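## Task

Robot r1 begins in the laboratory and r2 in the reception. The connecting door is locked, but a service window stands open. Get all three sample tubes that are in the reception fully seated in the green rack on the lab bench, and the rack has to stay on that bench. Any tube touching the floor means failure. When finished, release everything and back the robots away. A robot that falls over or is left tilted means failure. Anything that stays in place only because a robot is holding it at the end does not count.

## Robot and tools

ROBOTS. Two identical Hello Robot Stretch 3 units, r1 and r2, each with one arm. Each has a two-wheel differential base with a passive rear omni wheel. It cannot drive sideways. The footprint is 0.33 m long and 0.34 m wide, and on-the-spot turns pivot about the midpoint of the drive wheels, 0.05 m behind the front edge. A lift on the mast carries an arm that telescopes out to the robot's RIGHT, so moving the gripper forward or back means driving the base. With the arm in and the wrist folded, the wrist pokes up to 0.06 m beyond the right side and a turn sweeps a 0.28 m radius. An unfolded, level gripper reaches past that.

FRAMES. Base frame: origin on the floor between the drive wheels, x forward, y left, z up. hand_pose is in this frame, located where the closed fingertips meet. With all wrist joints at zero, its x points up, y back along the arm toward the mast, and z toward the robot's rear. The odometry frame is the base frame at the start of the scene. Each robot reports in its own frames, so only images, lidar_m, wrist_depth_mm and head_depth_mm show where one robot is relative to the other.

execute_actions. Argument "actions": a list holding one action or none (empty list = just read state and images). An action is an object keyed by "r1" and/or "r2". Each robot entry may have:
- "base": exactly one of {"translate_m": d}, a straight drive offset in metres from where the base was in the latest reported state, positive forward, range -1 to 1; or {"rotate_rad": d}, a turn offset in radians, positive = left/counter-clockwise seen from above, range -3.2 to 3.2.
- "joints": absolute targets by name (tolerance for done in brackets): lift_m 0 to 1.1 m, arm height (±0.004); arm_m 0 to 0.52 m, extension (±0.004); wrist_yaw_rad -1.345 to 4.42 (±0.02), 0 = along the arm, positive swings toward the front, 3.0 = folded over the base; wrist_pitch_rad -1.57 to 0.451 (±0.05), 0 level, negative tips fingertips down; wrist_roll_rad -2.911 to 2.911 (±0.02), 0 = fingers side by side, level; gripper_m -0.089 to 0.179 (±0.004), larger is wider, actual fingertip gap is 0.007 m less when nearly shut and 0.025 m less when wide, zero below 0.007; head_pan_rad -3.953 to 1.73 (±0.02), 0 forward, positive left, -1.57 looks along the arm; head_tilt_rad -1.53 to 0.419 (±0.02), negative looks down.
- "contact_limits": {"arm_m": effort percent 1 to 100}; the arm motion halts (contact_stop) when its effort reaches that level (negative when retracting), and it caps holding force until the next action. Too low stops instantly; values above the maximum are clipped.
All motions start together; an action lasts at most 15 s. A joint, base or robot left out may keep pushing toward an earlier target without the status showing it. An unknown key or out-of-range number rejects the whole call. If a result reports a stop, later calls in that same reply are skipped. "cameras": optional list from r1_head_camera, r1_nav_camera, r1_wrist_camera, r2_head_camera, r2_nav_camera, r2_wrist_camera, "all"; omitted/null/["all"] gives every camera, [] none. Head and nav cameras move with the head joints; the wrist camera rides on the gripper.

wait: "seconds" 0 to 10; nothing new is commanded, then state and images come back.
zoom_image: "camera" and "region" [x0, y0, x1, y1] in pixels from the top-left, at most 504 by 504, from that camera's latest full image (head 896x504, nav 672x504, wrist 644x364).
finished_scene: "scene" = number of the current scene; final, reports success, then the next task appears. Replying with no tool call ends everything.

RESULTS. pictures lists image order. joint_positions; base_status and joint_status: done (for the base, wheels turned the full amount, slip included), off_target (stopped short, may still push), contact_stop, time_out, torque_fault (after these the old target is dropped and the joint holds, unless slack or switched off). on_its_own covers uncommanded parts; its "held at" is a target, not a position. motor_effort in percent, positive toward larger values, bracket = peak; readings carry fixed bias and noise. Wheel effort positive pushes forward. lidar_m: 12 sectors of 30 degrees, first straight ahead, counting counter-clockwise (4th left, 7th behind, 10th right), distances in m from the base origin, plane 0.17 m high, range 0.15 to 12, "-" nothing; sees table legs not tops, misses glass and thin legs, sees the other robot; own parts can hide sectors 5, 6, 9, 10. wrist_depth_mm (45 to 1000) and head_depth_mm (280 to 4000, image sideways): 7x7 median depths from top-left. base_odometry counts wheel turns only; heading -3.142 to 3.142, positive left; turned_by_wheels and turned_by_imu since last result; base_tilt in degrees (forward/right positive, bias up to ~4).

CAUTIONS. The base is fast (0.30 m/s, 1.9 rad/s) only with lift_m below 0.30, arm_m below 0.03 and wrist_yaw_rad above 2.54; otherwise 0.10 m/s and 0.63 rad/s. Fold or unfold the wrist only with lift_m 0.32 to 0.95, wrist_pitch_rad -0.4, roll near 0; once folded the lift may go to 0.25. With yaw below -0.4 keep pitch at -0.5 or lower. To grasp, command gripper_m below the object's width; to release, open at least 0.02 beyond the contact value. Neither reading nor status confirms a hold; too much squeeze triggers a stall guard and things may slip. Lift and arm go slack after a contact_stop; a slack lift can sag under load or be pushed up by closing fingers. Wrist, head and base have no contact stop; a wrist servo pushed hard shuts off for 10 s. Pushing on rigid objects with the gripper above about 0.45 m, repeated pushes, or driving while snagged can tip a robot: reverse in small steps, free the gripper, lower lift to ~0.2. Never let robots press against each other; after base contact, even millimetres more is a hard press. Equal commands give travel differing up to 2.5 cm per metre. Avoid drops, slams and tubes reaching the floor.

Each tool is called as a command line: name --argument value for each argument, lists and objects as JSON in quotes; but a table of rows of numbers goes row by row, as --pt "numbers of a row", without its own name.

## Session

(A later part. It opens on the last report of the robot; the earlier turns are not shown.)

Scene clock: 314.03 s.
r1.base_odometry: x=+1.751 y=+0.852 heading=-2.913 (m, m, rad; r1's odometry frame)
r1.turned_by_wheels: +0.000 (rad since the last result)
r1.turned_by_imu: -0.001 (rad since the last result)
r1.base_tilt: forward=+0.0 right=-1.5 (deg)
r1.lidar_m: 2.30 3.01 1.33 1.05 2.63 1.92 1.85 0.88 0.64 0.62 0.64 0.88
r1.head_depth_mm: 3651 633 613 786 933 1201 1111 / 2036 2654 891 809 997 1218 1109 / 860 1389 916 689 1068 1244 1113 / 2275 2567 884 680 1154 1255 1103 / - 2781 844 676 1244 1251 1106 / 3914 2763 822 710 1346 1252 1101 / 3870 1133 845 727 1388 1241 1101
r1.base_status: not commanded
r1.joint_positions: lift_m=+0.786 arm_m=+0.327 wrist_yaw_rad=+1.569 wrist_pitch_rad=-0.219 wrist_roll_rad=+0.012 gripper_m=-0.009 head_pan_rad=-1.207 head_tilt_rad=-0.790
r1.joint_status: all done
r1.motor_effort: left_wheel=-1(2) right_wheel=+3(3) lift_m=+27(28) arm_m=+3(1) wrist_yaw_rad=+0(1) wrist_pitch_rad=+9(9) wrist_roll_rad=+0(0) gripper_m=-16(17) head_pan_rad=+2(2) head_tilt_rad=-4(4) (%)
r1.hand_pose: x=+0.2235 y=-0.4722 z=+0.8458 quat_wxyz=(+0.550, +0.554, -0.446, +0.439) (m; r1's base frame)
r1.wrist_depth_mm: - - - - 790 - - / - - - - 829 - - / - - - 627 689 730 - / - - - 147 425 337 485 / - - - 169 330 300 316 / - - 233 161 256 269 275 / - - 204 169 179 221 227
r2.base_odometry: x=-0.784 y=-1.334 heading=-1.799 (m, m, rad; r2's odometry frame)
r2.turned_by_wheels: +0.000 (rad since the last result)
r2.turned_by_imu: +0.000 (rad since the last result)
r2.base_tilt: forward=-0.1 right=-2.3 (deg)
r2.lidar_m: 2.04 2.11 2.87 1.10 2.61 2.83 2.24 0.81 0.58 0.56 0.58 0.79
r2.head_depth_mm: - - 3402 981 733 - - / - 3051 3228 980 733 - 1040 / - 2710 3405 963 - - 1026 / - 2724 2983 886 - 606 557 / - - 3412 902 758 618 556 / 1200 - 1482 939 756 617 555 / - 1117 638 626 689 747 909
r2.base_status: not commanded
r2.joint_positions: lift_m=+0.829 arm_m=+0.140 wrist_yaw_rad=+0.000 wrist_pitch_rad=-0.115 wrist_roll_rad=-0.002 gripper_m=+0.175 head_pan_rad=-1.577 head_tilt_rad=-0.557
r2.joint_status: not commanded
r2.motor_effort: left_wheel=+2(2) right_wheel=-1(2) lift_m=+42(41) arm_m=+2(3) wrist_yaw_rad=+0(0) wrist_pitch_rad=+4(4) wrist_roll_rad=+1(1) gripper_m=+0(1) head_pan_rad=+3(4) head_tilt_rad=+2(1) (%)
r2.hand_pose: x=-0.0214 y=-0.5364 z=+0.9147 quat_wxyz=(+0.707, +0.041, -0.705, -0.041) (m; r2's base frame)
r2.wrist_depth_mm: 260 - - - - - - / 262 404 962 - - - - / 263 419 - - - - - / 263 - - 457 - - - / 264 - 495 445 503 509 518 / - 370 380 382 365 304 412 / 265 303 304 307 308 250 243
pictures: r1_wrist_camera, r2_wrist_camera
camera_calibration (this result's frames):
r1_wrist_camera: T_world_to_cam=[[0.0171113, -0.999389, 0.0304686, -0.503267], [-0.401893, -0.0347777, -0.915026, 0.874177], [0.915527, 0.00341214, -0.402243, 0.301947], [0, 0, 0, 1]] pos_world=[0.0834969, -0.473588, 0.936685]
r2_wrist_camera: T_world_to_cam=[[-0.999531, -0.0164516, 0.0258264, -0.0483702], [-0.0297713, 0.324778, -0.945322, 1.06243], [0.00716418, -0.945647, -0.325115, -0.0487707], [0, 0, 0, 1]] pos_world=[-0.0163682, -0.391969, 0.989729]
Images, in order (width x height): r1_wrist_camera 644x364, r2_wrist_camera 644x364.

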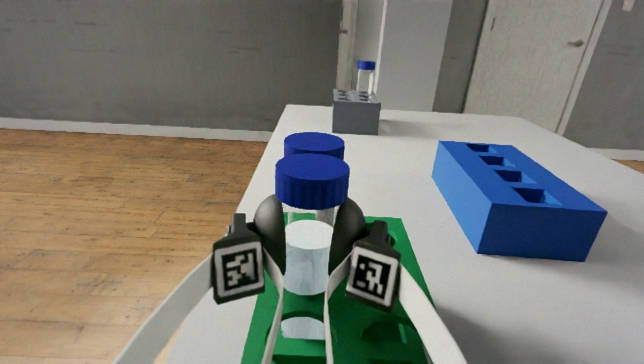

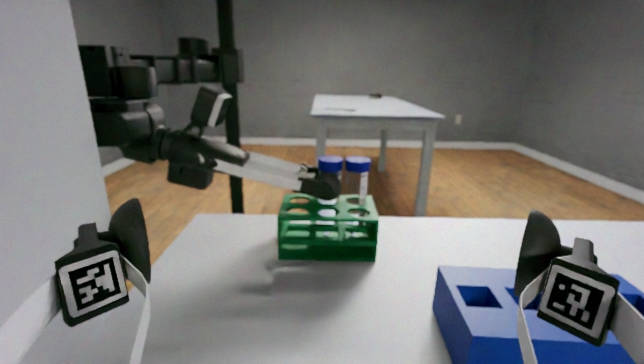

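execute_actions --actions '[{"r1":{"joints":{"gripper_m":0.075}}}]' --cameras '[]'

execute_actions --actions '[{"r1":{"joints":{"lift_m":0.865}}}]' --cameras '[]'

execute_actions --actions '[{"r1":{"base":{"translate_m":0.43},"joints":{"arm_m":0.38}},"r2":{"base":{"translate_m":0.04},"joints":{"arm_m":0.1}}}]' --cameras '["r2_wrist_camera"]'

execute_actions --actions '[{"r1":{"base":{"translate_m":0.136},"joints":{"lift_m":0.786,"arm_m":0.416}}}]' --cameras '["r1_wrist_camera","r1_head_camera"]'

Scene clock: 325.63 s.
r1.base_odometry: x=+1.751 y=+0.852 heading=-2.913 (m, m, rad; r1's odometry frame)
r1.turned_by_wheels: +0.000 (rad since the last result)
r1.turned_by_imu: -0.001 (rad since the last result)
r1.base_tilt: forward=-0.1 right=-1.6 (deg)
r1.lidar_m: 2.30 3.01 1.32 1.05 2.62 1.92 1.85 0.88 0.64 0.62 0.64 0.87
r1.head_depth_mm: 3595 636 616 784 932 1198 1114 / 2034 2693 892 807 995 1211 1111 / 860 1388 917 688 1067 1237 1109 / 2264 2581 896 683 1147 1259 1108 / - 2779 844 674 1240 1255 1103 / 3920 2755 822 708 1344 1253 1097 / 3807 1135 844 725 1378 1250 1098
r1.base_status: not commanded
r1.joint_positions: lift_m=+0.786 arm_m=+0.327 wrist_yaw_rad=+1.569 wrist_pitch_rad=-0.218 wrist_roll_rad=+0.012 gripper_m=+0.075 head_pan_rad=-1.207 head_tilt_rad=-0.790
r1.joint_status: all done
r1.motor_effort: left_wheel=-2(2) right_wheel=+3(3) lift_m=+27(27) arm_m=+4(4) wrist_yaw_rad=+1(0) wrist_pitch_rad=+8(9) wrist_roll_rad=+0(0) gripper_m=+1(88) head_pan_rad=+2(2) head_tilt_rad=-4(4) (%)
r1.hand_pose: x=+0.2236 y=-0.4722 z=+0.8460 quat_wxyz=(+0.550, +0.554, -0.446, +0.439) (m; r1's base frame)
r1.wrist_depth_mm: - - - - 797 - - / - - - - 836 - - / - - - 622 687 739 - / - - - 149 430 338 481 / - - 317 195 348 298 317 / - - 242 165 - 268 274 / - - 203 168 172 222 226
r2.base_odometry: x=-0.784 y=-1.334 heading=-1.799 (m, m, rad; r2's odometry frame)
r2.turned_by_wheels: +0.000 (rad since the last result)
r2.turned_by_imu: +0.001 (rad since the last result)
r2.base_tilt: forward=-0.1 right=-2.2 (deg)
r2.lidar_m: 2.04 2.11 2.86 1.10 2.61 2.82 2.25 0.81 0.58 0.56 0.58 0.79
r2.head_depth_mm: - - 3357 988 732 - - / - 3078 3227 982 732 - 1038 / - 2655 3466 965 - - 1023 / - 2686 2984 890 - 607 556 / - - 3327 916 757 618 556 / 1194 - 1492 940 755 616 555 / - 1123 636 627 689 745 905
r2.base_status: not commanded
r2.joint_positions: lift_m=+0.829 arm_m=+0.140 wrist_yaw_rad=+0.000 wrist_pitch_rad=-0.115 wrist_roll_rad=-0.002 gripper_m=+0.175 head_pan_rad=-1.577 head_tilt_rad=-0.557
r2.joint_status: not commanded
r2.motor_effort: left_wheel=+2(2) right_wheel=-2(2) lift_m=+42(41) arm_m=+3(3) wrist_yaw_rad=+0(0) wrist_pitch_rad=+4(4) wrist_roll_rad=+1(1) gripper_m=+0(0) head_pan_rad=+2(3) head_tilt_rad=+3(2) (%)
r2.hand_pose: x=-0.0214 y=-0.5364 z=+0.9147 quat_wxyz=(+0.707, +0.041, -0.705, -0.041) (m; r2's base frame)
r2.wrist_depth_mm: 259 - - - - - - / 262 403 956 - - - - / 262 422 - - - - - / 264 - - 442 - - - / 264 - 494 444 502 512 516 / - 364 378 378 365 304 410 / 266 304 305 308 307 250 244
pictures: none
No camera images: the call's "cameras" was empty. Leave "cameras" out to get every camera's image.

Scene clock: 327.20 s.
r1.base_odometry: x=+1.751 y=+0.852 heading=-2.913 (m, m, rad; r1's odometry frame)
r1.turned_by_wheels: +0.000 (rad since the last result)
r1.turned_by_imu: +0.000 (rad since the last result)
r1.base_tilt: forward=-0.1 right=-1.6 (deg)
r1.lidar_m: 2.30 3.00 1.32 1.05 2.63 1.92 1.85 0.88 0.64 0.62 0.64 0.88
r1.head_depth_mm: 3634 2561 - 757 933 1198 1112 / 2042 2737 954 754 990 1206 1108 / 862 1371 951 718 1064 1245 1111 / 2252 2570 914 691 1156 1253 1107 / - 2744 849 674 1247 1257 1100 / 3927 2731 820 709 1332 1248 1103 / 3814 1128 845 728 1378 1246 1097
r1.base_status: not commanded
r1.joint_positions: lift_m=+0.865 arm_m=+0.327 wrist_yaw_rad=+1.569 wrist_pitch_rad=-0.218 wrist_roll_rad=+0.012 gripper_m=+0.075 head_pan_rad=-1.207 head_tilt_rad=-0.790
r1.joint_status: all done
r1.motor_effort: left_wheel=-2(2) right_wheel=+4(3) lift_m=+41(42) arm_m=+3(4) wrist_yaw_rad=+0(1) wrist_pitch_rad=+8(9) wrist_roll_rad=+0(0) gripper_m=+0(0) head_pan_rad=+2(2) head_tilt_rad=-4(4) (%)
r1.hand_pose: x=+0.2236 y=-0.4722 z=+0.9244 quat_wxyz=(+0.550, +0.554, -0.446, +0.439) (m; r1's base frame)
r1.wrist_depth_mm: - - - - 781 - - / - - - - 876 - - / - - - - 870 - - / - - - 620 657 686 - / - - - 469 432 397 515 / - - 386 213 - 325 396 / - - 319 200 307 321 322
r2.base_odometry: x=-0.784 y=-1.334 heading=-1.799 (m, m, rad; r2's odometry frame)
r2.turned_by_wheels: +0.000 (rad since the last result)
r2.turned_by_imu: +0.000 (rad since the last result)
r2.base_tilt: forward=-0.1 right=-2.2 (deg)
r2.lidar_m: 2.04 2.11 2.87 1.10 2.61 2.82 2.25 0.81 0.58 0.56 0.58 0.79
r2.head_depth_mm: - - 3384 979 732 - - / - 3048 3208 981 730 - 1038 / - 2655 3358 963 - - 1028 / - 2695 2848 889 - 606 556 / - - 3393 979 758 616 555 / 1191 - 832 2210 757 618 556 / - 1047 635 625 693 751 904
r2.base_status: not commanded
r2.joint_positions: lift_m=+0.829 arm_m=+0.140 wrist_yaw_rad=+0.000 wrist_pitch_rad=-0.115 wrist_roll_rad=-0.002 gripper_m=+0.175 head_pan_rad=-1.577 head_tilt_rad=-0.557
r2.joint_status: not commanded
r2.motor_effort: left_wheel=+2(2) right_wheel=-2(1) lift_m=+42(42) arm_m=+3(3) wrist_yaw_rad=+0(0) wrist_pitch_rad=+4(4) wrist_roll_rad=+1(1) gripper_m=+0(1) head_pan_rad=+3(3) head_tilt_rad=+3(4) (%)
r2.hand_pose: x=-0.0214 y=-0.5364 z=+0.9147 quat_wxyz=(+0.707, +0.041, -0.705, -0.041) (m; r2's base frame)
r2.wrist_depth_mm: 260 386 - - - - - / 261 403 956 - - - - / 263 - - - - - - / 264 - - - - - - / 263 - 487 445 505 507 521 / - 367 376 380 366 305 410 / 269 303 304 308 308 251 243
pictures: none
No camera images: the call's "cameras" was empty. Leave "cameras" out to get every camera's image.

Scene clock: 332.73 s.
r1.base_odometry: x=+1.332 y=+0.754 heading=-2.913 (m, m, rad; r1's odometry frame)
r1.turned_by_wheels: +0.000 (rad since the last result)
r1.turned_by_imu: -0.001 (rad since the last result)
r1.base_tilt: forward=+0.0 right=-1.5 (deg)
r1.lidar_m: 2.26 2.57 1.11 1.05 3.24 2.37 2.28 0.87 0.64 0.62 0.64 0.87
r1.head_depth_mm: 3432 2968 753 712 620 1199 1116 / 2124 2939 741 720 634 1213 1111 / - 2711 829 717 1067 1238 1108 / - 2788 855 715 1145 1254 1105 / - 2802 893 711 1242 1258 1106 / 3837 2639 856 711 1347 1254 1101 / 674 734 831 727 1387 1247 1097
r1.base_status: done
r1.joint_positions: lift_m=+0.865 arm_m=+0.380 wrist_yaw_rad=+1.569 wrist_pitch_rad=-0.218 wrist_roll_rad=+0.012 gripper_m=+0.075 head_pan_rad=-1.207 head_tilt_rad=-0.790
r1.joint_status: all done
r1.motor_effort: left_wheel=-2(3) right_wheel=+3(8) lift_m=+41(41) arm_m=+3(5) wrist_yaw_rad=+1(0) wrist_pitch_rad=+8(9) wrist_roll_rad=+0(0) gripper_m=-1(0) head_pan_rad=+2(3) head_tilt_rad=-4(4) (%)
r1.hand_pose: x=+0.2236 y=-0.5252 z=+0.9244 quat_wxyz=(+0.550, +0.554, -0.446, +0.439) (m; r1's base frame)
r1.wrist_depth_mm: - - - - 376 374 - / - - - - 395 400 - / - - - - 415 - - / - - - - 449 - - / - - 453 366 472 - - / - - 355 306 - 391 400 / - - 303 250 313 321 327
r2.base_odometry: x=-0.793 y=-1.373 heading=-1.799 (m, m, rad; r2's odometry frame)
r2.turned_by_wheels: +0.000 (rad since the last result)
r2.turned_by_imu: +0.001 (rad since the last result)
r2.base_tilt: forward=-0.1 right=-2.2 (deg)
r2.lidar_m: 2.00 2.08 2.81 1.10 2.61 2.87 2.24 0.80 0.58 0.56 0.58 0.79
r2.head_depth_mm: - - 779 980 730 - - / - 2384 2844 979 734 - - / - 1234 3164 901 808 - 1094 / - 2279 3214 905 806 600 1015 / - - 3346 979 755 614 555 / - - 3246 868 709 615 555 / 510 500 536 594 686 803 956
r2.base_status: done
r2.joint_positions: lift_m=+0.829 arm_m=+0.100 wrist_yaw_rad=+0.000 wrist_pitch_rad=-0.115 wrist_roll_rad=-0.002 gripper_m=+0.175 head_pan_rad=-1.577 head_tilt_rad=-0.557
r2.joint_status: all done
r2.motor_effort: left_wheel=+2(5) right_wheel=-1(4) lift_m=+42(42) arm_m=-3(5) wrist_yaw_rad=+0(0) wrist_pitch_rad=+4(4) wrist_roll_rad=+1(1) gripper_m=+0(0) head_pan_rad=+3(3) head_tilt_rad=+3(3) (%)
r2.hand_pose: x=-0.0214 y=-0.4971 z=+0.9147 quat_wxyz=(+0.707, +0.041, -0.705, -0.041) (m; r2's base frame)
r2.wrist_depth_mm: 210 299 - - 662 359 - / 210 299 - - - 390 387 / 211 301 - - - - - / 213 304 - - - - - / 222 354 530 488 487 512 521 / - 341 375 380 384 325 330 / 250 287 304 307 310 293 290
pictures: r2_wrist_camera
camera_calibration (this result's frames):
r2_wrist_camera: T_world_to_cam=[[-0.999531, -0.0164529, 0.0258256, -0.0477219], [-0.0297714, 0.324823, -0.945306, 1.04963], [0.00716425, -0.945632, -0.32516, -0.01148], [0, 0, 0, 1]] pos_world=[-0.0163682, -0.352586, 0.989724]
Images, in order (width x height): r2_wrist_camera 644x364.

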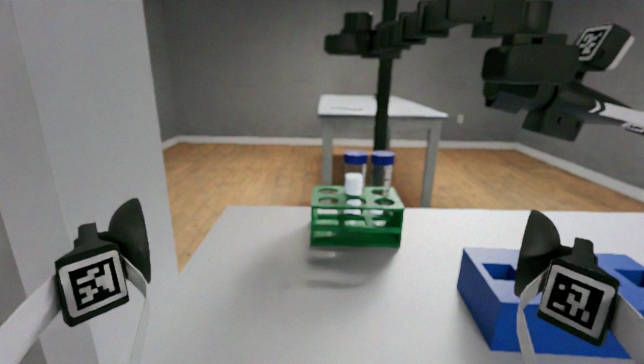

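Scene clock: 335.30 s.
r1.base_odometry: x=+1.199 y=+0.724 heading=-2.913 (m, m, rad; r1's odometry frame)
r1.turned_by_wheels: +0.000 (rad since the last result)
r1.turned_by_imu: -0.001 (rad since the last result)
r1.base_tilt: forward=-0.1 right=-1.5 (deg)
r1.lidar_m: 2.34 2.43 1.08 1.07 1.09 2.51 2.41 0.88 0.64 0.62 0.64 0.87
r1.head_depth_mm: 3157 2805 958 715 620 1201 1115 / 3564 2735 957 717 633 1216 1113 / - 2808 919 714 1065 1237 1110 / - 2823 916 694 1147 1254 1106 / 3506 800 829 710 1238 1253 1106 / 586 670 800 710 1343 1251 1100 / 599 703 848 1073 1379 1251 1104
r1.base_status: done
r1.joint_positions: lift_m=+0.786 arm_m=+0.416 wrist_yaw_rad=+1.569 wrist_pitch_rad=-0.218 wrist_roll_rad=+0.012 gripper_m=+0.075 head_pan_rad=-1.207 head_tilt_rad=-0.790
r1.joint_status: all done
r1.motor_effort: left_wheel=-2(3) right_wheel=+3(8) lift_m=+26(36) arm_m=+3(4) wrist_yaw_rad=+1(0) wrist_pitch_rad=+9(9) wrist_roll_rad=+0(0) gripper_m=+0(1) head_pan_rad=+2(2) head_tilt_rad=-4(4) (%)
r1.hand_pose: x=+0.2236 y=-0.5612 z=+0.8460 quat_wxyz=(+0.550, +0.554, -0.446, +0.439) (m; r1's base frame)
r1.wrist_depth_mm: - - - - 246 245 - / - - - - 259 260 - / - - - - 276 274 - / - - - 148 296 297 - / - - 317 331 316 318 - / - 246 162 186 - 269 276 / 218 197 166 172 216 223 224
r2.base_odometry: x=-0.793 y=-1.373 heading=-1.799 (m, m, rad; r2's odometry frame)
r2.turned_by_wheels: +0.000 (rad since the last result)
r2.turned_by_imu: +0.000 (rad since the last result)
r2.base_tilt: forward=-0.2 right=-2.3 (deg)
r2.lidar_m: 2.00 2.07 2.80 1.10 2.61 2.88 2.24 0.81 0.58 0.56 0.58 0.79
r2.head_depth_mm: - - 2872 986 732 - - / - 1293 2563 985 735 - - / - 2341 3343 904 811 - 1092 / - 2699 3195 907 810 598 1014 / - - 3412 982 758 615 557 / - - 3195 869 709 613 557 / 508 501 537 595 688 799 954
r2.base_status: not commanded
r2.joint_positions: lift_m=+0.829 arm_m=+0.100 wrist_yaw_rad=+0.000 wrist_pitch_rad=-0.115 wrist_roll_rad=-0.002 gripper_m=+0.175 head_pan_rad=-1.577 head_tilt_rad=-0.557
r2.joint_status: not commanded
r2.motor_effort: left_wheel=+2(2) right_wheel=-1(2) lift_m=+42(42) arm_m=-3(3) wrist_yaw_rad=+0(1) wrist_pitch_rad=+4(5) wrist_roll_rad=+1(1) gripper_m=+0(0) head_pan_rad=+3(3) head_tilt_rad=+2(3) (%)
r2.hand_pose: x=-0.0214 y=-0.4971 z=+0.9147 quat_wxyz=(+0.707, +0.041, -0.705, -0.041) (m; r2's base frame)
r2.wrist_depth_mm: 210 298 - - - - - / 210 299 - - 964 585 352 / 211 303 - - - - - / 213 305 - - - - - / 223 354 523 490 492 510 520 / - 342 377 379 384 322 332 / 250 286 304 307 310 292 288
pictures: r1_head_camera (sideways: a quarter turn clockwise sets it upright), r1_wrist_camera
camera_calibration (this result's frames):
r1_head_camera: T_world_to_cam=[[-0.254546, 0.702027, -0.665105, 0.895319], [0.945521, 0.325016, -0.0188079, 0.0208991], [0.202966, -0.633659, -0.746513, 0.931523], [0, 0, 0, 1]] pos_world=[0.0190721, -0.045063, 1.29127]
r1_wrist_camera: T_world_to_cam=[[0.0170854, -0.999389, 0.0304802, -0.592223], [-0.401378, -0.034776, -0.915252, 0.871316], [0.915753, 0.00340335, -0.401727, 0.301779], [0, 0, 0, 1]] pos_world=[0.0834903, -0.562588, 0.936758]
Images, in order (width x height): r1_head_camera 896x504, r1_wrist_camera 644x364.

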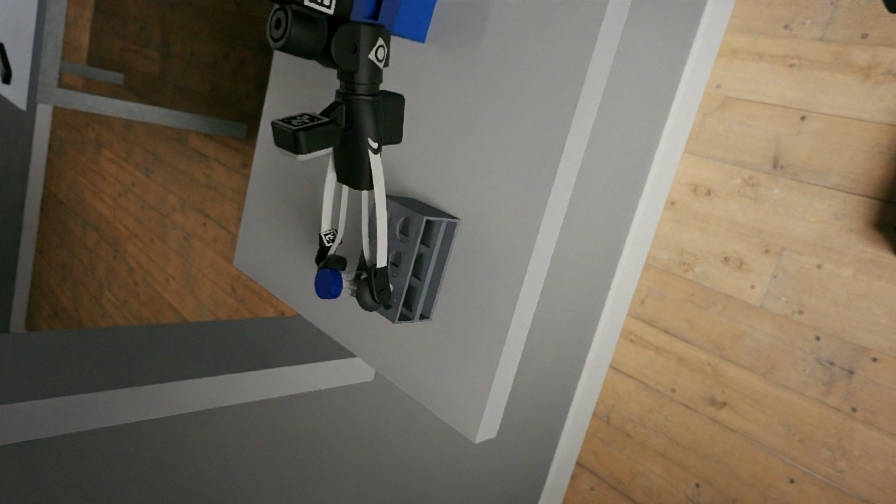

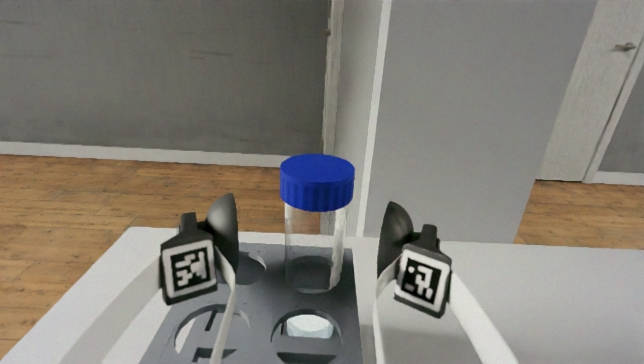

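execute_actions --actions '[{"r1":{"joints":{"gripper_m":-0.01,"arm_m":0.418}}}]' --cameras '[]'

execute_actions --actions '[{"r1":{"joints":{"lift_m":0.858}}}]' --cameras '["r1_wrist_camera"]'

execute_actions --actions '[{"r1":{"base":{"translate_m":-0.606},"joints":{"arm_m":0.327,"lift_m":0.925}}}]' --cameras '[]'

execute_actions --actions '[{"r1":{"joints":{"lift_m":0.84}}}]' --cameras '["r1_wrist_camera","r2_wrist_camera"]'

zoom_image --camera "r2_wrist_camera" --region '[240,90,420,270]'

Scene clock: 343.03 s.
r1.base_odometry: x=+1.199 y=+0.724 heading=-2.913 (m, m, rad; r1's odometry frame)
r1.turned_by_wheels: +0.000 (rad since the last result)
r1.turned_by_imu: -0.001 (rad since the last result)
r1.base_tilt: forward=+0.0 right=-1.5 (deg)
r1.lidar_m: 2.34 2.43 1.07 1.07 1.09 2.50 2.42 0.87 0.64 0.62 0.64 0.87
r1.head_depth_mm: 3192 2859 1687 714 620 1193 1115 / 3605 2724 955 717 632 1221 1112 / - 2806 949 712 1068 1242 1106 / - 2786 915 692 1145 1254 1106 / 3554 797 826 711 1244 1248 1099 / 588 666 800 710 1347 1241 1100 / 598 703 854 1077 1384 1247 1095
r1.base_status: not commanded
r1.joint_positions: lift_m=+0.786 arm_m=+0.418 wrist_yaw_rad=+1.569 wrist_pitch_rad=-0.218 wrist_roll_rad=+0.012 gripper_m=-0.009 head_pan_rad=-1.207 head_tilt_rad=-0.790
r1.joint_status: all done
r1.motor_effort: left_wheel=-2(1) right_wheel=+3(2) lift_m=+26(28) arm_m=+3(8) wrist_yaw_rad=+0(1) wrist_pitch_rad=+9(9) wrist_roll_rad=+0(0) gripper_m=-18(96) head_pan_rad=+3(1) head_tilt_rad=-4(4) (%)
r1.hand_pose: x=+0.2236 y=-0.5632 z=+0.8460 quat_wxyz=(+0.550, +0.554, -0.446, +0.439) (m; r1's base frame)
r1.wrist_depth_mm: - - - - 242 243 - / - - - - 258 261 - / - - - - 276 276 - / - - - 146 295 299 - / - - - - 315 320 - / - 250 157 191 265 270 275 / 210 208 169 171 216 222 225
r2.base_odometry: x=-0.793 y=-1.373 heading=-1.799 (m, m, rad; r2's odometry frame)
r2.turned_by_wheels: +0.000 (rad since the last result)
r2.turned_by_imu: +0.001 (rad since the last result)
r2.base_tilt: forward=-0.1 right=-2.2 (deg)
r2.lidar_m: 2.00 2.07 2.80 1.10 2.61 2.87 2.24 0.81 0.58 0.56 0.58 0.79
r2.head_depth_mm: - - 2920 983 732 - - / - 1295 2599 983 735 - - / - 2359 3406 905 812 - 1084 / - 2711 3167 909 809 599 1017 / - - 3424 983 756 614 557 / - - 3231 869 710 616 556 / 509 500 536 593 687 799 957
r2.base_status: not commanded
r2.joint_positions: lift_m=+0.829 arm_m=+0.100 wrist_yaw_rad=+0.000 wrist_pitch_rad=-0.115 wrist_roll_rad=-0.002 gripper_m=+0.175 head_pan_rad=-1.577 head_tilt_rad=-0.557
r2.joint_status: not commanded
r2.motor_effort: left_wheel=+2(2) right_wheel=-2(2) lift_m=+42(42) arm_m=-4(3) wrist_yaw_rad=+0(0) wrist_pitch_rad=+4(4) wrist_roll_rad=+1(1) gripper_m=+0(0) head_pan_rad=+3(4) head_tilt_rad=+3(3) (%)
r2.hand_pose: x=-0.0214 y=-0.4971 z=+0.9147 quat_wxyz=(+0.707, +0.041, -0.705, -0.041) (m; r2's base frame)
r2.wrist_depth_mm: 210 299 - - - - - / 210 300 - - 960 591 350 / 211 301 - - - - - / 213 303 - - - - - / 223 354 525 491 493 509 519 / - 341 377 384 382 326 333 / 251 287 305 307 307 292 291
pictures: none
No camera images: the call's "cameras" was empty. Leave "cameras" out to get every camera's image.

Scene clock: 344.53 s.
r1.base_odometry: x=+1.199 y=+0.724 heading=-2.913 (m, m, rad; r1's odometry frame)
r1.turned_by_wheels: +0.000 (rad since the last result)
r1.turned_by_imu: +0.000 (rad since the last result)
r1.base_tilt: forward=-0.2 right=-1.5 (deg)
r1.lidar_m: 2.34 2.43 1.07 1.07 1.09 2.51 2.42 0.88 0.64 0.62 0.64 0.88
r1.head_depth_mm: 3185 2938 835 715 620 1196 1113 / 3592 2811 834 718 635 1221 1109 / - 2767 842 713 1064 1237 1107 / - 2791 827 692 1145 1255 1108 / 3519 803 822 712 1242 1252 1108 / 588 667 798 709 1347 1252 1099 / 598 702 853 1076 1376 1244 1095
r1.base_status: not commanded
r1.joint_positions: lift_m=+0.858 arm_m=+0.418 wrist_yaw_rad=+1.569 wrist_pitch_rad=-0.218 wrist_roll_rad=+0.012 gripper_m=-0.009 head_pan_rad=-1.207 head_tilt_rad=-0.790
r1.joint_status: all done
r1.motor_effort: left_wheel=-2(1) right_wheel=+2(3) lift_m=+41(42) arm_m=+4(3) wrist_yaw_rad=+0(1) wrist_pitch_rad=+9(9) wrist_roll_rad=+0(0) gripper_m=-17(16) head_pan_rad=+2(4) head_tilt_rad=-4(4) (%)
r1.hand_pose: x=+0.2236 y=-0.5632 z=+0.9174 quat_wxyz=(+0.550, +0.554, -0.446, +0.439) (m; r1's base frame)
r1.wrist_depth_mm: - - - - 243 244 - / - - - - 259 259 - / - - - - 277 275 - / - - - 147 296 303 - / - - - - 321 333 - / - - 329 423 340 352 - / - 292 282 225 306 311 317
r2.base_odometry: x=-0.793 y=-1.373 heading=-1.799 (m, m, rad; r2's odometry frame)
r2.turned_by_wheels: +0.000 (rad since the last result)
r2.turned_by_imu: +0.000 (rad since the last result)
r2.base_tilt: forward=-0.1 right=-2.3 (deg)
r2.lidar_m: 2.00 2.07 2.81 1.10 2.62 2.86 2.24 0.81 0.58 0.56 0.58 0.78
r2.head_depth_mm: - - 3230 981 733 - - / - 1265 2616 980 732 - - / - 2283 3382 905 811 - 1085 / - 2721 3215 905 809 598 1013 / - - 3358 983 759 615 557 / - - 3177 877 711 613 556 / 510 501 536 592 683 798 958
r2.base_status: not commanded
r2.joint_positions: lift_m=+0.829 arm_m=+0.100 wrist_yaw_rad=+0.000 wrist_pitch_rad=-0.115 wrist_roll_rad=-0.002 gripper_m=+0.175 head_pan_rad=-1.577 head_tilt_rad=-0.557
r2.joint_status: not commanded
r2.motor_effort: left_wheel=+2(2) right_wheel=-1(1) lift_m=+42(42) arm_m=-3(3) wrist_yaw_rad=+0(0) wrist_pitch_rad=+4(4) wrist_roll_rad=+1(1) gripper_m=+1(0) head_pan_rad=+3(3) head_tilt_rad=+3(4) (%)
r2.hand_pose: x=-0.0214 y=-0.4971 z=+0.9147 quat_wxyz=(+0.707, +0.041, -0.705, -0.041) (m; r2's base frame)
r2.wrist_depth_mm: 210 297 - - 961 554 366 / 210 300 - - - - - / 212 303 - - - - - / 213 302 - - - - - / 222 355 527 497 491 514 525 / - 343 376 382 383 323 333 / 250 287 304 307 309 293 290
pictures: r1_wrist_camera
camera_calibration (this result's frames):
r1_wrist_camera: T_world_to_cam=[[0.0170868, -0.999389, 0.0304802, -0.5964], [-0.401378, -0.0347766, -0.915252, 0.936623], [0.915753, 0.00340466, -0.401727, 0.330482], [0, 0, 0, 1]] pos_world=[0.0834903, -0.564588, 1.00819]
Images, in order (width x height): r1_wrist_camera 644x364.

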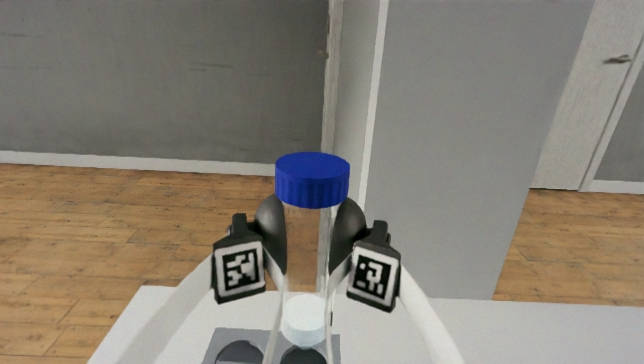

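Scene clock: 351.57 s.
r1.base_odometry: x=+1.790 y=+0.861 heading=-2.914 (m, m, rad; r1's odometry frame)
r1.turned_by_wheels: +0.000 (rad since the last result)
r1.turned_by_imu: -0.002 (rad since the last result)
r1.base_tilt: forward=+0.0 right=-1.4 (deg)
r1.lidar_m: 2.29 3.05 1.35 1.06 2.57 1.87 1.81 0.88 0.64 0.62 0.64 0.88
r1.head_depth_mm: 491 538 664 757 933 1194 1114 / 2018 2733 704 799 994 1213 1114 / 886 2498 842 720 1069 1251 1111 / 3362 2565 854 710 1150 1251 1105 / - 2804 822 675 1241 1255 1107 / 3923 2767 824 688 1338 1250 1105 / 3865 1134 844 727 1377 1237 1100
r1.base_status: done
r1.joint_positions: lift_m=+0.925 arm_m=+0.327 wrist_yaw_rad=+1.569 wrist_pitch_rad=-0.218 wrist_roll_rad=+0.012 gripper_m=-0.009 head_pan_rad=-1.207 head_tilt_rad=-0.790
r1.joint_status: all done
r1.motor_effort: left_wheel=-2(7) right_wheel=+3(4) lift_m=+41(42) arm_m=-4(5) wrist_yaw_rad=+0(1) wrist_pitch_rad=+9(9) wrist_roll_rad=+0(0) gripper_m=-16(17) head_pan_rad=+3(2) head_tilt_rad=-3(4) (%)
r1.hand_pose: x=+0.2236 y=-0.4728 z=+0.9844 quat_wxyz=(+0.550, +0.554, -0.446, +0.439) (m; r1's base frame)
r1.wrist_depth_mm: - - - - 820 - - / - - - - 889 - - / - - - - 937 - - / - - - 147 798 848 - / - - - 570 531 608 - / - - 473 295 424 422 488 / - - - 289 387 396 402
r2.base_odometry: x=-0.793 y=-1.373 heading=-1.799 (m, m, rad; r2's odometry frame)
r2.turned_by_wheels: +0.000 (rad since the last result)
r2.turned_by_imu: +0.001 (rad since the last result)
r2.base_tilt: forward=-0.1 right=-2.3 (deg)
r2.lidar_m: 2.00 2.07 2.80 1.10 2.61 2.86 2.24 0.81 0.58 0.56 0.58 0.79
r2.head_depth_mm: - - 3437 981 730 - - / - 2692 3220 978 737 - - / - 2677 3372 906 805 - 1090 / - 2712 2888 907 808 600 1016 / - - 3022 981 755 616 554 / 1188 - 793 866 712 617 556 / 508 503 536 593 687 800 957
r2.base_status: not commanded
r2.joint_positions: lift_m=+0.829 arm_m=+0.100 wrist_yaw_rad=+0.000 wrist_pitch_rad=-0.115 wrist_roll_rad=-0.002 gripper_m=+0.175 head_pan_rad=-1.577 head_tilt_rad=-0.557
r2.joint_status: not commanded
r2.motor_effort: left_wheel=+2(2) right_wheel=-2(0) lift_m=+42(41) arm_m=-3(3) wrist_yaw_rad=+0(0) wrist_pitch_rad=+4(5) wrist_roll_rad=+1(1) gripper_m=+0(1) head_pan_rad=+4(3) head_tilt_rad=+4(3) (%)
r2.hand_pose: x=-0.0214 y=-0.4971 z=+0.9147 quat_wxyz=(+0.707, +0.041, -0.705, -0.041) (m; r2's base frame)
r2.wrist_depth_mm: 210 296 906 - - - - / 210 301 - - - - - / 212 300 - - - - - / 212 304 - - - - - / 222 355 527 492 490 515 522 / - 342 378 376 385 324 334 / 250 289 303 308 310 291 292
pictures: none
No camera images: the call's "cameras" was empty. Leave "cameras" out to get every camera's image.

Scene clock: 353.17 s.
r1.base_odometry: x=+1.790 y=+0.861 heading=-2.914 (m, m, rad; r1's odometry frame)
r1.turned_by_wheels: +0.000 (rad since the last result)
r1.turned_by_imu: +0.000 (rad since the last result)
r1.base_tilt: forward=-0.1 right=-1.7 (deg)
r1.lidar_m: 2.30 3.06 1.35 1.06 2.58 1.88 1.81 0.88 0.64 0.62 0.64 0.88
r1.head_depth_mm: 490 545 - 765 930 1199 1113 / 2012 2494 657 811 999 1211 1109 / 885 2481 935 719 1068 1242 1103 / 3346 2569 912 697 1149 1258 1108 / - 2777 876 672 1249 1254 1103 / 3980 2758 824 689 1344 1245 1100 / 3798 1129 841 728 1381 1240 1095
r1.base_status: not commanded
r1.joint_positions: lift_m=+0.840 arm_m=+0.327 wrist_yaw_rad=+1.569 wrist_pitch_rad=-0.218 wrist_roll_rad=+0.012 gripper_m=-0.009 head_pan_rad=-1.207 head_tilt_rad=-0.790
r1.joint_status: all done
r1.motor_effort: left_wheel=-1(2) right_wheel=+3(3) lift_m=+27(35) arm_m=-4(4) wrist_yaw_rad=+1(0) wrist_pitch_rad=+9(9) wrist_roll_rad=+0(0) gripper_m=-18(17) head_pan_rad=+3(2) head_tilt_rad=-4(4) (%)
r1.hand_pose: x=+0.2236 y=-0.4728 z=+0.9000 quat_wxyz=(+0.550, +0.554, -0.446, +0.439) (m; r1's base frame)
r1.wrist_depth_mm: - - - - 826 - - / - - - - 888 - - / - - - 775 914 - - / - - - 146 537 575 - / - - - 201 410 355 458 / - - 322 223 348 351 355 / - - 284 215 252 290 296
r2.base_odometry: x=-0.793 y=-1.373 heading=-1.799 (m, m, rad; r2's odometry frame)
r2.turned_by_wheels: +0.000 (rad since the last result)
r2.turned_by_imu: +0.000 (rad since the last result)
r2.base_tilt: forward=-0.1 right=-2.2 (deg)
r2.lidar_m: 2.00 2.07 2.81 1.10 2.62 2.87 2.24 0.80 0.58 0.56 0.58 0.79
r2.head_depth_mm: - - 3388 985 732 - - / - 2700 3173 986 736 - - / - 2703 3368 904 809 - 1083 / - 2716 3174 905 811 600 1009 / - - 3354 981 759 617 555 / 1194 - 822 868 710 617 557 / 510 501 537 593 686 802 956
r2.base_status: not commanded
r2.joint_positions: lift_m=+0.829 arm_m=+0.100 wrist_yaw_rad=+0.000 wrist_pitch_rad=-0.115 wrist_roll_rad=-0.002 gripper_m=+0.175 head_pan_rad=-1.577 head_tilt_rad=-0.557
r2.joint_status: not commanded
r2.motor_effort: left_wheel=+2(2) right_wheel=+0(1) lift_m=+42(42) arm_m=-3(3) wrist_yaw_rad=+0(0) wrist_pitch_rad=+4(4) wrist_roll_rad=+1(1) gripper_m=+0(0) head_pan_rad=+3(3) head_tilt_rad=+3(2) (%)
r2.hand_pose: x=-0.0214 y=-0.4971 z=+0.9147 quat_wxyz=(+0.707, +0.041, -0.705, -0.041) (m; r2's base frame)
r2.wrist_depth_mm: 210 297 - - - - - / 210 299 - - - - - / 211 304 475 - - - - / 213 302 - - - - - / 222 355 527 492 492 512 521 / - 341 378 382 383 324 332 / 249 287 304 306 309 293 290
pictures: r1_wrist_camera, r2_wrist_camera
camera_calibration (this result's frames):
r1_wrist_camera: T_world_to_cam=[[0.0171294, -0.999389, 0.0304804, -0.505506], [-0.401376, -0.0347938, -0.915252, 0.923796], [0.915753, 0.0034436, -0.401727, 0.323186], [0, 0, 0, 1]] pos_world=[0.0834904, -0.474167, 0.990747]
r2_wrist_camera: T_world_to_cam=[[-0.999531, -0.0164529, 0.0258256, -0.0477218], [-0.0297713, 0.324823, -0.945306, 1.04963], [0.00716432, -0.945632, -0.32516, -0.0114801], [0, 0, 0, 1]] pos_world=[-0.0163682, -0.352586, 0.989724]
Images, in order (width x height): r1_wrist_camera 644x364, r2_wrist_camera 644x364.

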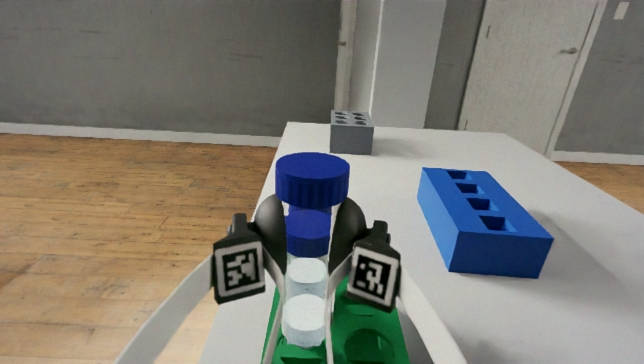

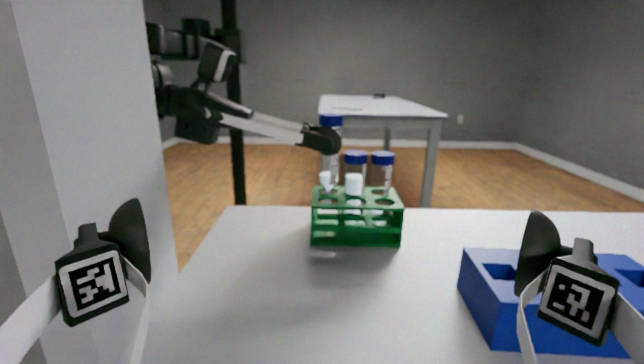

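Region (240, 90, 420, 270) of r2_wrist_camera's 644x364 image, scaled by 2.800.

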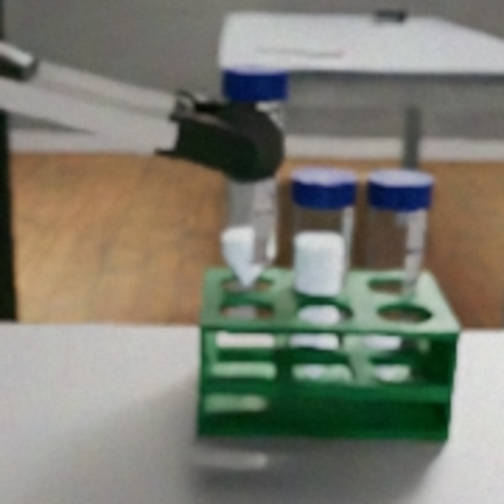

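execute_actions --actions '[{"r1":{"joints":{"lift_m":0.786}}}]' --cameras '["r1_wrist_camera"]'

execute_actions --actions '[{"r1":{"joints":{"gripper_m":0.075}}}]' --cameras '[]'

execute_actions --actions '[{"r1":{"joints":{"lift_m":0.865}}}]' --cameras '["r2_wrist_camera"]'

execute_actions --actions '[{"r1":{"base":{"translate_m":0.284},"joints":{"arm_m":0,"wrist_yaw_rad":1.0,"lift_m":0.88,"head_pan_rad":-1.57}},"r2":{"joints":{"arm_m":0}}}]' --cameras '[]'

execute_actions --actions '[{"r1":{"joints":{"gripper_m":0.179,"wrist_yaw_rad":0,"lift_m":0.735}}}]' --cameras '["r1_wrist_camera","r1_head_camera"]'

Scene clock: 366.47 s.
r1.base_odometry: x=+1.790 y=+0.861 heading=-2.914 (m, m, rad; r1's odometry frame)
r1.turned_by_wheels: +0.000 (rad since the last result)
r1.turned_by_imu: -0.001 (rad since the last result)
r1.base_tilt: forward=-0.1 right=-1.7 (deg)
r1.lidar_m: 2.30 3.07 1.34 1.06 2.57 1.87 1.81 0.88 0.64 0.62 0.64 0.88
r1.head_depth_mm: 490 545 614 784 934 1195 1113 / 2008 2476 697 841 999 1223 1113 / 884 2478 916 696 1071 1238 1103 / 3393 2553 882 695 1152 1253 1105 / - 2786 853 673 1244 1241 1104 / 3906 2752 825 691 1343 1250 1097 / 3837 1135 844 725 1374 1246 1098
r1.base_status: not commanded
r1.joint_positions: lift_m=+0.786 arm_m=+0.327 wrist_yaw_rad=+1.571 wrist_pitch_rad=-0.218 wrist_roll_rad=+0.012 gripper_m=-0.009 head_pan_rad=-1.207 head_tilt_rad=-0.790
r1.joint_status: all done
r1.motor_effort: left_wheel=-1(1) right_wheel=+3(3) lift_m=+26(27) arm_m=-4(4) wrist_yaw_rad=-1(1) wrist_pitch_rad=+8(9) wrist_roll_rad=+0(0) gripper_m=-17(16) head_pan_rad=+3(3) head_tilt_rad=-4(4) (%)
r1.hand_pose: x=+0.2236 y=-0.4724 z=+0.8460 quat_wxyz=(+0.549, +0.554, -0.446, +0.439) (m; r1's base frame)
r1.wrist_depth_mm: - - - - 813 - - / - - - - 872 - - / - - - 547 667 750 - / - - - 146 422 335 482 / - - - 197 319 330 348 / - - 234 165 264 267 274 / - - 205 164 167 220 225
r2.base_odometry: x=-0.793 y=-1.373 heading=-1.799 (m, m, rad; r2's odometry frame)
r2.turned_by_wheels: +0.000 (rad since the last result)
r2.turned_by_imu: +0.001 (rad since the last result)
r2.base_tilt: forward=-0.1 right=-2.2 (deg)
r2.lidar_m: 2.00 2.06 2.81 1.09 2.61 2.87 2.24 0.81 0.58 0.56 0.58 0.79
r2.head_depth_mm: - - 3395 983 731 - - / - 2678 3194 981 736 - - / - 2714 3336 900 811 - 1085 / - 2706 3252 891 812 599 1021 / - - 3418 944 757 617 556 / 1189 - 1368 851 712 616 556 / 509 500 536 595 686 805 956
r2.base_status: not commanded
r2.joint_positions: lift_m=+0.829 arm_m=+0.100 wrist_yaw_rad=+0.000 wrist_pitch_rad=-0.115 wrist_roll_rad=-0.002 gripper_m=+0.175 head_pan_rad=-1.577 head_tilt_rad=-0.557
r2.joint_status: not commanded
r2.motor_effort: left_wheel=+2(2) right_wheel=-1(1) lift_m=+43(42) arm_m=-3(3) wrist_yaw_rad=+0(0) wrist_pitch_rad=+4(4) wrist_roll_rad=+1(1) gripper_m=+0(0) head_pan_rad=+3(4) head_tilt_rad=+3(3) (%)
r2.hand_pose: x=-0.0214 y=-0.4971 z=+0.9147 quat_wxyz=(+0.707, +0.041, -0.705, -0.041) (m; r2's base frame)
r2.wrist_depth_mm: 209 299 - - - - - / 210 300 - - - - - / 212 301 520 - - - - / 213 304 - 491 - - - / 223 356 527 488 492 513 516 / - 342 377 382 382 323 332 / 249 287 306 306 310 291 290
pictures: r1_wrist_camera
camera_calibration (this result's frames):
r1_wrist_camera: T_world_to_cam=[[0.0186691, -0.999361, 0.0304823, -0.503797], [-0.401126, -0.0354129, -0.915338, 0.874183], [0.915833, 0.00486123, -0.401531, 0.30199], [0, 0, 0, 1]] pos_world=[0.0834907, -0.473985, 0.936788]
Images, in order (width x height): r1_wrist_camera 644x364.

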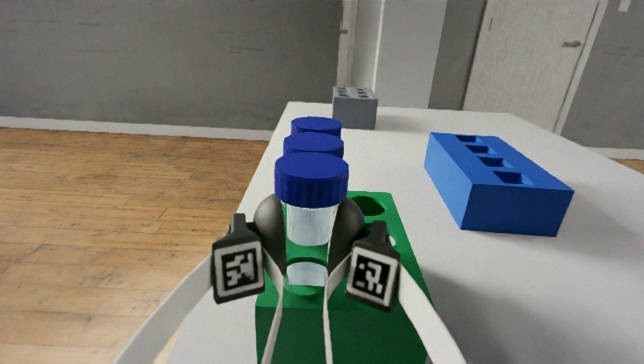

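Scene clock: 367.80 s.
r1.base_odometry: x=+1.790 y=+0.861 heading=-2.914 (m, m, rad; r1's odometry frame)
r1.turned_by_wheels: +0.000 (rad since the last result)
r1.turned_by_imu: +0.000 (rad since the last result)
r1.base_tilt: forward=-0.2 right=-1.5 (deg)
r1.lidar_m: 2.30 3.05 1.35 1.06 2.57 1.88 1.81 0.88 0.64 0.62 0.64 0.88
r1.head_depth_mm: 490 545 611 786 933 1190 1118 / 2021 2490 699 842 994 1218 1115 / 885 2473 917 700 1069 1252 1111 / 3380 2576 897 696 1149 1256 1109 / - 2746 853 673 1248 1248 1101 / 3913 2767 826 690 1339 1251 1101 / 3844 1128 845 726 1376 1244 1105
r1.base_status: not commanded
r1.joint_positions: lift_m=+0.786 arm_m=+0.327 wrist_yaw_rad=+1.571 wrist_pitch_rad=-0.218 wrist_roll_rad=+0.012 gripper_m=+0.075 head_pan_rad=-1.207 head_tilt_rad=-0.790
r1.joint_status: all done
r1.motor_effort: left_wheel=-2(2) right_wheel=+3(3) lift_m=+26(26) arm_m=-3(4) wrist_yaw_rad=-1(1) wrist_pitch_rad=+9(9) wrist_roll_rad=+0(0) gripper_m=+0(88) head_pan_rad=+3(2) head_tilt_rad=-4(4) (%)
r1.hand_pose: x=+0.2236 y=-0.4724 z=+0.8460 quat_wxyz=(+0.549, +0.554, -0.446, +0.439) (m; r1's base frame)
r1.wrist_depth_mm: - - - - 827 - - / - - - - 873 - - / - - - 546 674 738 - / - - - 148 424 334 488 / - - 317 199 332 333 348 / - - 243 179 - 271 276 / - - 203 164 166 223 227
r2.base_odometry: x=-0.793 y=-1.373 heading=-1.799 (m, m, rad; r2's odometry frame)
r2.turned_by_wheels: +0.000 (rad since the last result)
r2.turned_by_imu: +0.000 (rad since the last result)
r2.base_tilt: forward=-0.1 right=-2.2 (deg)
r2.lidar_m: 2.01 2.07 2.80 1.10 2.61 2.87 2.24 0.80 0.58 0.56 0.58 0.79
r2.head_depth_mm: - - 3348 978 732 - - / - 2699 3188 980 733 - - / - 2703 3368 905 809 - 1087 / - 2712 3140 888 811 602 1013 / - - 3377 944 759 615 555 / 1190 - 1380 851 711 616 556 / 508 501 537 593 686 798 958
r2.base_status: not commanded
r2.joint_positions: lift_m=+0.829 arm_m=+0.100 wrist_yaw_rad=+0.000 wrist_pitch_rad=-0.115 wrist_roll_rad=-0.002 gripper_m=+0.175 head_pan_rad=-1.577 head_tilt_rad=-0.557
r2.joint_status: not commanded
r2.motor_effort: left_wheel=+2(2) right_wheel=-2(2) lift_m=+42(42) arm_m=-3(3) wrist_yaw_rad=+0(0) wrist_pitch_rad=+4(4) wrist_roll_rad=+1(1) gripper_m=+1(0) head_pan_rad=+3(3) head_tilt_rad=+4(3) (%)
r2.hand_pose: x=-0.0214 y=-0.4971 z=+0.9147 quat_wxyz=(+0.707, +0.041, -0.705, -0.041) (m; r2's base frame)
r2.wrist_depth_mm: 210 299 - - - - - / 212 300 - - - - - / 212 303 536 - - - - / 213 303 - 495 - - - / 223 355 528 495 490 508 517 / - 344 375 380 382 325 334 / 250 287 302 306 310 293 288
pictures: none
No camera images: the call's "cameras" was empty. Leave "cameras" out to get every camera's image.

Scene clock: 369.37 s.
r1.base_odometry: x=+1.790 y=+0.861 heading=-2.914 (m, m, rad; r1's odometry frame)
r1.turned_by_wheels: +0.000 (rad since the last result)
r1.turned_by_imu: +0.000 (rad since the last result)
r1.base_tilt: forward=-0.1 right=-1.7 (deg)
r1.lidar_m: 2.30 3.05 1.34 1.06 2.57 1.88 1.81 0.88 0.64 0.62 0.64 0.88
r1.head_depth_mm: 490 541 - 756 933 1195 1115 / 2018 2571 633 805 993 1217 1114 / 887 1989 950 717 1065 1248 1108 / 3387 2566 916 708 1151 1253 1106 / - 2758 856 673 1240 1254 1105 / 3908 2745 824 689 1349 1250 1098 / 3744 1126 840 726 1388 1250 1105
r1.base_status: not commanded
r1.joint_positions: lift_m=+0.865 arm_m=+0.327 wrist_yaw_rad=+1.571 wrist_pitch_rad=-0.218 wrist_roll_rad=+0.012 gripper_m=+0.075 head_pan_rad=-1.207 head_tilt_rad=-0.790
r1.joint_status: all done
r1.motor_effort: left_wheel=-2(1) right_wheel=+3(3) lift_m=+41(43) arm_m=-4(5) wrist_yaw_rad=+0(1) wrist_pitch_rad=+9(8) wrist_roll_rad=+0(0) gripper_m=+0(0) head_pan_rad=+2(2) head_tilt_rad=-4(4) (%)
r1.hand_pose: x=+0.2236 y=-0.4724 z=+0.9245 quat_wxyz=(+0.549, +0.554, -0.446, +0.439) (m; r1's base frame)
r1.wrist_depth_mm: - - - - 826 - - / - - - - 893 - - / - - - - 898 - - / - - - 626 650 655 - / - - - 447 437 410 498 / - - 383 212 - 366 398 / - - 323 229 304 320 326
r2.base_odometry: x=-0.793 y=-1.373 heading=-1.799 (m, m, rad; r2's odometry frame)
r2.turned_by_wheels: +0.000 (rad since the last result)
r2.turned_by_imu: +0.000 (rad since the last result)
r2.base_tilt: forward=+0.0 right=-2.4 (deg)
r2.lidar_m: 2.00 2.07 2.81 1.10 2.62 2.87 2.25 0.80 0.58 0.56 0.58 0.79
r2.head_depth_mm: - - 3386 980 735 - - / - 2715 3214 982 734 - - / - 2689 3345 906 809 - 1091 / - 2680 3170 909 811 601 1015 / - - 3436 984 757 616 557 / 1189 - 812 872 710 616 556 / 507 501 536 592 686 802 955
r2.base_status: not commanded
r2.joint_positions: lift_m=+0.829 arm_m=+0.100 wrist_yaw_rad=+0.000 wrist_pitch_rad=-0.115 wrist_roll_rad=-0.002 gripper_m=+0.175 head_pan_rad=-1.577 head_tilt_rad=-0.557
r2.joint_status: not commanded
r2.motor_effort: left_wheel=+2(2) right_wheel=-2(1) lift_m=+41(42) arm_m=-3(3) wrist_yaw_rad=+0(0) wrist_pitch_rad=+4(5) wrist_roll_rad=+1(1) gripper_m=+1(0) head_pan_rad=+3(3) head_tilt_rad=+3(3) (%)
r2.hand_pose: x=-0.0214 y=-0.4971 z=+0.9147 quat_wxyz=(+0.707, +0.041, -0.705, -0.041) (m; r2's base frame)
r2.wrist_depth_mm: 210 298 - - - - - / 210 299 508 - - - - / 211 302 - 508 - - - / 214 303 - - - - - / 222 354 527 493 494 511 520 / - 343 376 380 384 323 334 / 250 287 304 308 310 292 291
pictures: r2_wrist_camera
camera_calibration (this result's frames):
r2_wrist_camera: T_world_to_cam=[[-0.999531, -0.0164528, 0.0258256, -0.0477218], [-0.0297713, 0.324823, -0.945306, 1.04963], [0.00716421, -0.945632, -0.32516, -0.0114801], [0, 0, 0, 1]] pos_world=[-0.0163682, -0.352586, 0.989724]
Images, in order (width x height): r2_wrist_camera 644x364.

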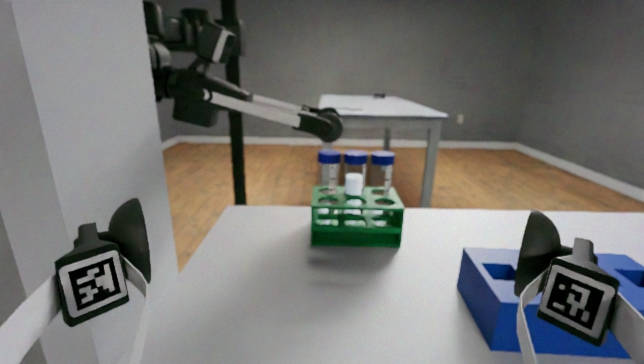

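Scene clock: 373.30 s.
r1.base_odometry: x=+1.513 y=+0.797 heading=-2.914 (m, m, rad; r1's odometry frame)
r1.turned_by_wheels: +0.000 (rad since the last result)
r1.turned_by_imu: +0.000 (rad since the last result)
r1.base_tilt: forward=-0.2 right=-1.7 (deg)
r1.lidar_m: 2.30 2.76 1.19 1.03 2.98 2.17 2.09 0.88 0.64 0.62 0.64 0.88
r1.head_depth_mm: 3404 628 705 831 - - 1106 / - 2816 834 717 - 1208 1109 / 3777 2695 884 697 642 - 1107 / 945 2466 883 639 644 - 1102 / 3359 2765 879 692 639 1188 1100 / 3314 2621 790 708 - 1202 1103 / 3428 2741 843 724 1078 1244 1098
r1.base_status: done
r1.joint_positions: lift_m=+0.880 arm_m=+0.001 wrist_yaw_rad=+1.002 wrist_pitch_rad=-0.218 wrist_roll_rad=+0.012 gripper_m=+0.075 head_pan_rad=-1.563 head_tilt_rad=-0.790
r1.joint_status: all done
r1.motor_effort: left_wheel=-1(3) right_wheel=+3(8) lift_m=+41(41) arm_m=-4(8) wrist_yaw_rad=-2(5) wrist_pitch_rad=+9(9) wrist_roll_rad=+0(0) gripper_m=+0(1) head_pan_rad=-3(22) head_tilt_rad=-4(4) (%)
r1.hand_pose: x=+0.1849 y=-0.2783 z=+0.9395 quat_wxyz=(+0.650, +0.407, -0.583, +0.267) (m; r1's base frame)
r1.wrist_depth_mm: - - - 718 - - - / - - - 774 - - - / - - - 827 - - - / - - - 614 681 701 - / - - - 507 541 468 457 / - - - 433 - 417 378 / - - - - 332 341 350
r2.base_odometry: x=-0.793 y=-1.373 heading=-1.799 (m, m, rad; r2's odometry frame)
r2.turned_by_wheels: +0.000 (rad since the last result)
r2.turned_by_imu: +0.000 (rad since the last result)
r2.base_tilt: forward=+0.0 right=-2.2 (deg)
r2.lidar_m: 2.00 2.07 2.81 1.10 2.62 2.87 2.24 0.80 0.58 0.56 0.58 0.78
r2.head_depth_mm: - - 3382 980 732 615 551 / - 2681 3013 981 733 599 551 / - 2386 3165 904 758 653 - / - 1049 3212 905 757 653 - / - - 3389 984 757 617 556 / - - 3224 872 724 616 556 / 510 501 534 593 687 801 958
r2.base_status: not commanded
r2.joint_positions: lift_m=+0.829 arm_m=+0.000 wrist_yaw_rad=+0.000 wrist_pitch_rad=-0.115 wrist_roll_rad=-0.002 gripper_m=+0.175 head_pan_rad=-1.577 head_tilt_rad=-0.557
r2.joint_status: all done
r2.motor_effort: left_wheel=+2(2) right_wheel=-2(2) lift_m=+42(41) arm_m=-3(4) wrist_yaw_rad=+0(0) wrist_pitch_rad=+5(5) wrist_roll_rad=+1(1) gripper_m=+0(1) head_pan_rad=+3(4) head_tilt_rad=+3(3) (%)
r2.hand_pose: x=-0.0214 y=-0.3971 z=+0.9146 quat_wxyz=(+0.707, +0.041, -0.705, -0.041) (m; r2's base frame)
r2.wrist_depth_mm: 278 295 - - - - - / 292 298 - - - - - / 306 302 - - - - - / 322 323 - 606 - - - / 338 352 469 500 476 399 519 / 354 358 379 382 382 379 393 / 382 328 306 307 311 312 301
pictures: none
No camera images: the call's "cameras" was empty. Leave "cameras" out to get every camera's image.

Scene clock: 375.47 s.
r1.base_odometry: x=+1.513 y=+0.797 heading=-2.914 (m, m, rad; r1's odometry frame)
r1.turned_by_wheels: +0.000 (rad since the last result)
r1.turned_by_imu: +0.000 (rad since the last result)
r1.base_tilt: forward=-0.1 right=-1.6 (deg)
r1.lidar_m: 2.30 2.77 1.19 1.04 2.97 2.18 2.09 0.88 0.64 0.62 0.64 0.88
r1.head_depth_mm: 3391 630 705 831 1112 1300 - / - 2803 834 719 1108 1300 - / 3780 2670 886 698 1102 1301 - / 945 2462 879 638 644 - 1068 / 3305 2796 880 693 1115 1251 1102 / 3313 2644 790 710 1086 1250 1101 / 3461 2734 840 705 1085 1248 1101
r1.base_status: not commanded
r1.joint_positions: lift_m=+0.735 arm_m=+0.001 wrist_yaw_rad=+0.002 wrist_pitch_rad=-0.218 wrist_roll_rad=+0.012 gripper_m=+0.179 head_pan_rad=-1.563 head_tilt_rad=-0.790
r1.joint_status: all done
r1.motor_effort: left_wheel=-2(2) right_wheel=+3(3) lift_m=+27(37) arm_m=-4(4) wrist_yaw_rad=-2(0) wrist_pitch_rad=+9(9) wrist_roll_rad=+0(0) gripper_m=+0(92) head_pan_rad=-2(3) head_tilt_rad=-4(4) (%)
r1.hand_pose: x=-0.0209 y=-0.3911 z=+0.7950 quat_wxyz=(+0.699, +0.078, -0.707, -0.077) (m; r1's base frame)
r1.wrist_depth_mm: - - - - - 406 332 / - - 662 229 - 400 356 / 398 384 366 220 495 398 377 / 285 292 246 230 284 334 406 / - 221 227 231 234 257 280 / - 184 187 186 189 189 199 / 520 528 519 197 196 197 199
r2.base_odometry: x=-0.793 y=-1.373 heading=-1.799 (m, m, rad; r2's odometry frame)
r2.turned_by_wheels: +0.000 (rad since the last result)
r2.turned_by_imu: +0.000 (rad since the last result)
r2.base_tilt: forward=-0.1 right=-2.3 (deg)
r2.lidar_m: 2.00 2.07 2.80 1.10 2.62 2.87 2.24 0.80 0.58 0.56 0.58 0.78
r2.head_depth_mm: - - 3373 986 736 616 551 / - 2731 3175 979 736 600 550 / - 2715 3360 904 758 650 - / - 2261 1124 903 759 650 - / - - 3345 982 759 617 557 / - - 3180 872 722 616 557 / 510 500 536 594 686 801 958
r2.base_status: not commanded
r2.joint_positions: lift_m=+0.829 arm_m=+0.000 wrist_yaw_rad=+0.000 wrist_pitch_rad=-0.115 wrist_roll_rad=-0.002 gripper_m=+0.175 head_pan_rad=-1.577 head_tilt_rad=-0.557
r2.joint_status: not commanded
r2.motor_effort: left_wheel=+1(2) right_wheel=-1(1) lift_m=+42(41) arm_m=-3(3) wrist_yaw_rad=+0(0) wrist_pitch_rad=+4(5) wrist_roll_rad=+1(1) gripper_m=+0(0) head_pan_rad=+3(3) head_tilt_rad=+3(2) (%)
r2.hand_pose: x=-0.0214 y=-0.3971 z=+0.9146 quat_wxyz=(+0.707, +0.041, -0.705, -0.041) (m; r2's base frame)
r2.wrist_depth_mm: 276 295 - - - - - / 292 298 - - - - - / 307 302 - - - - - / 321 323 - 613 698 - - / 338 352 475 501 474 401 516 / 354 356 378 384 384 377 392 / 389 329 305 306 309 312 301
pictures: r1_head_camera (sideways: a quarter turn clockwise sets it upright), r1_wrist_camera
camera_calibration (this result's frames):
r1_head_camera: T_world_to_cam=[[0.00621501, 0.746744, -0.665083, 0.8937], [0.999509, -0.0250707, -0.0188088, 0.0205711], [-0.0307195, -0.664639, -0.746533, 0.932974], [0, 0, 0, 1]] pos_world=[0.00254514, -0.0467577, 1.29127]
r1_wrist_camera: T_world_to_cam=[[-0.99931, -0.0212108, 0.0304842, -0.0551923], [-0.0364348, 0.401035, -0.915338, 0.910633], [0.00718983, -0.915817, -0.401531, 0.125912], [0, 0, 0, 1]] pos_world=[-0.0228808, -0.251054, 0.885777]
Images, in order (width x height): r1_head_camera 896x504, r1_wrist_camera 644x364.

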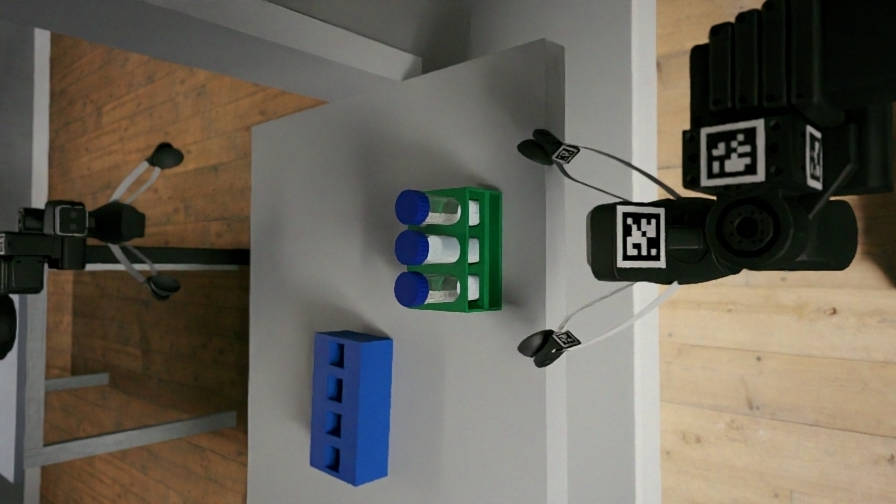

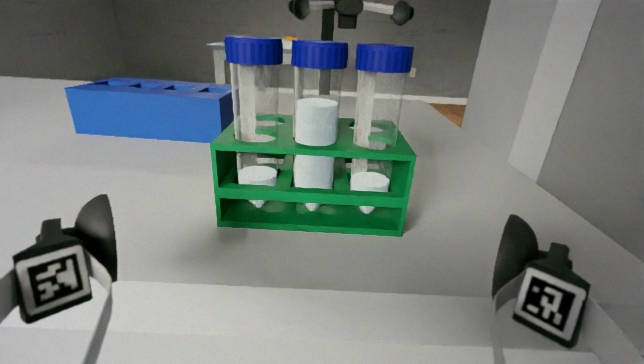

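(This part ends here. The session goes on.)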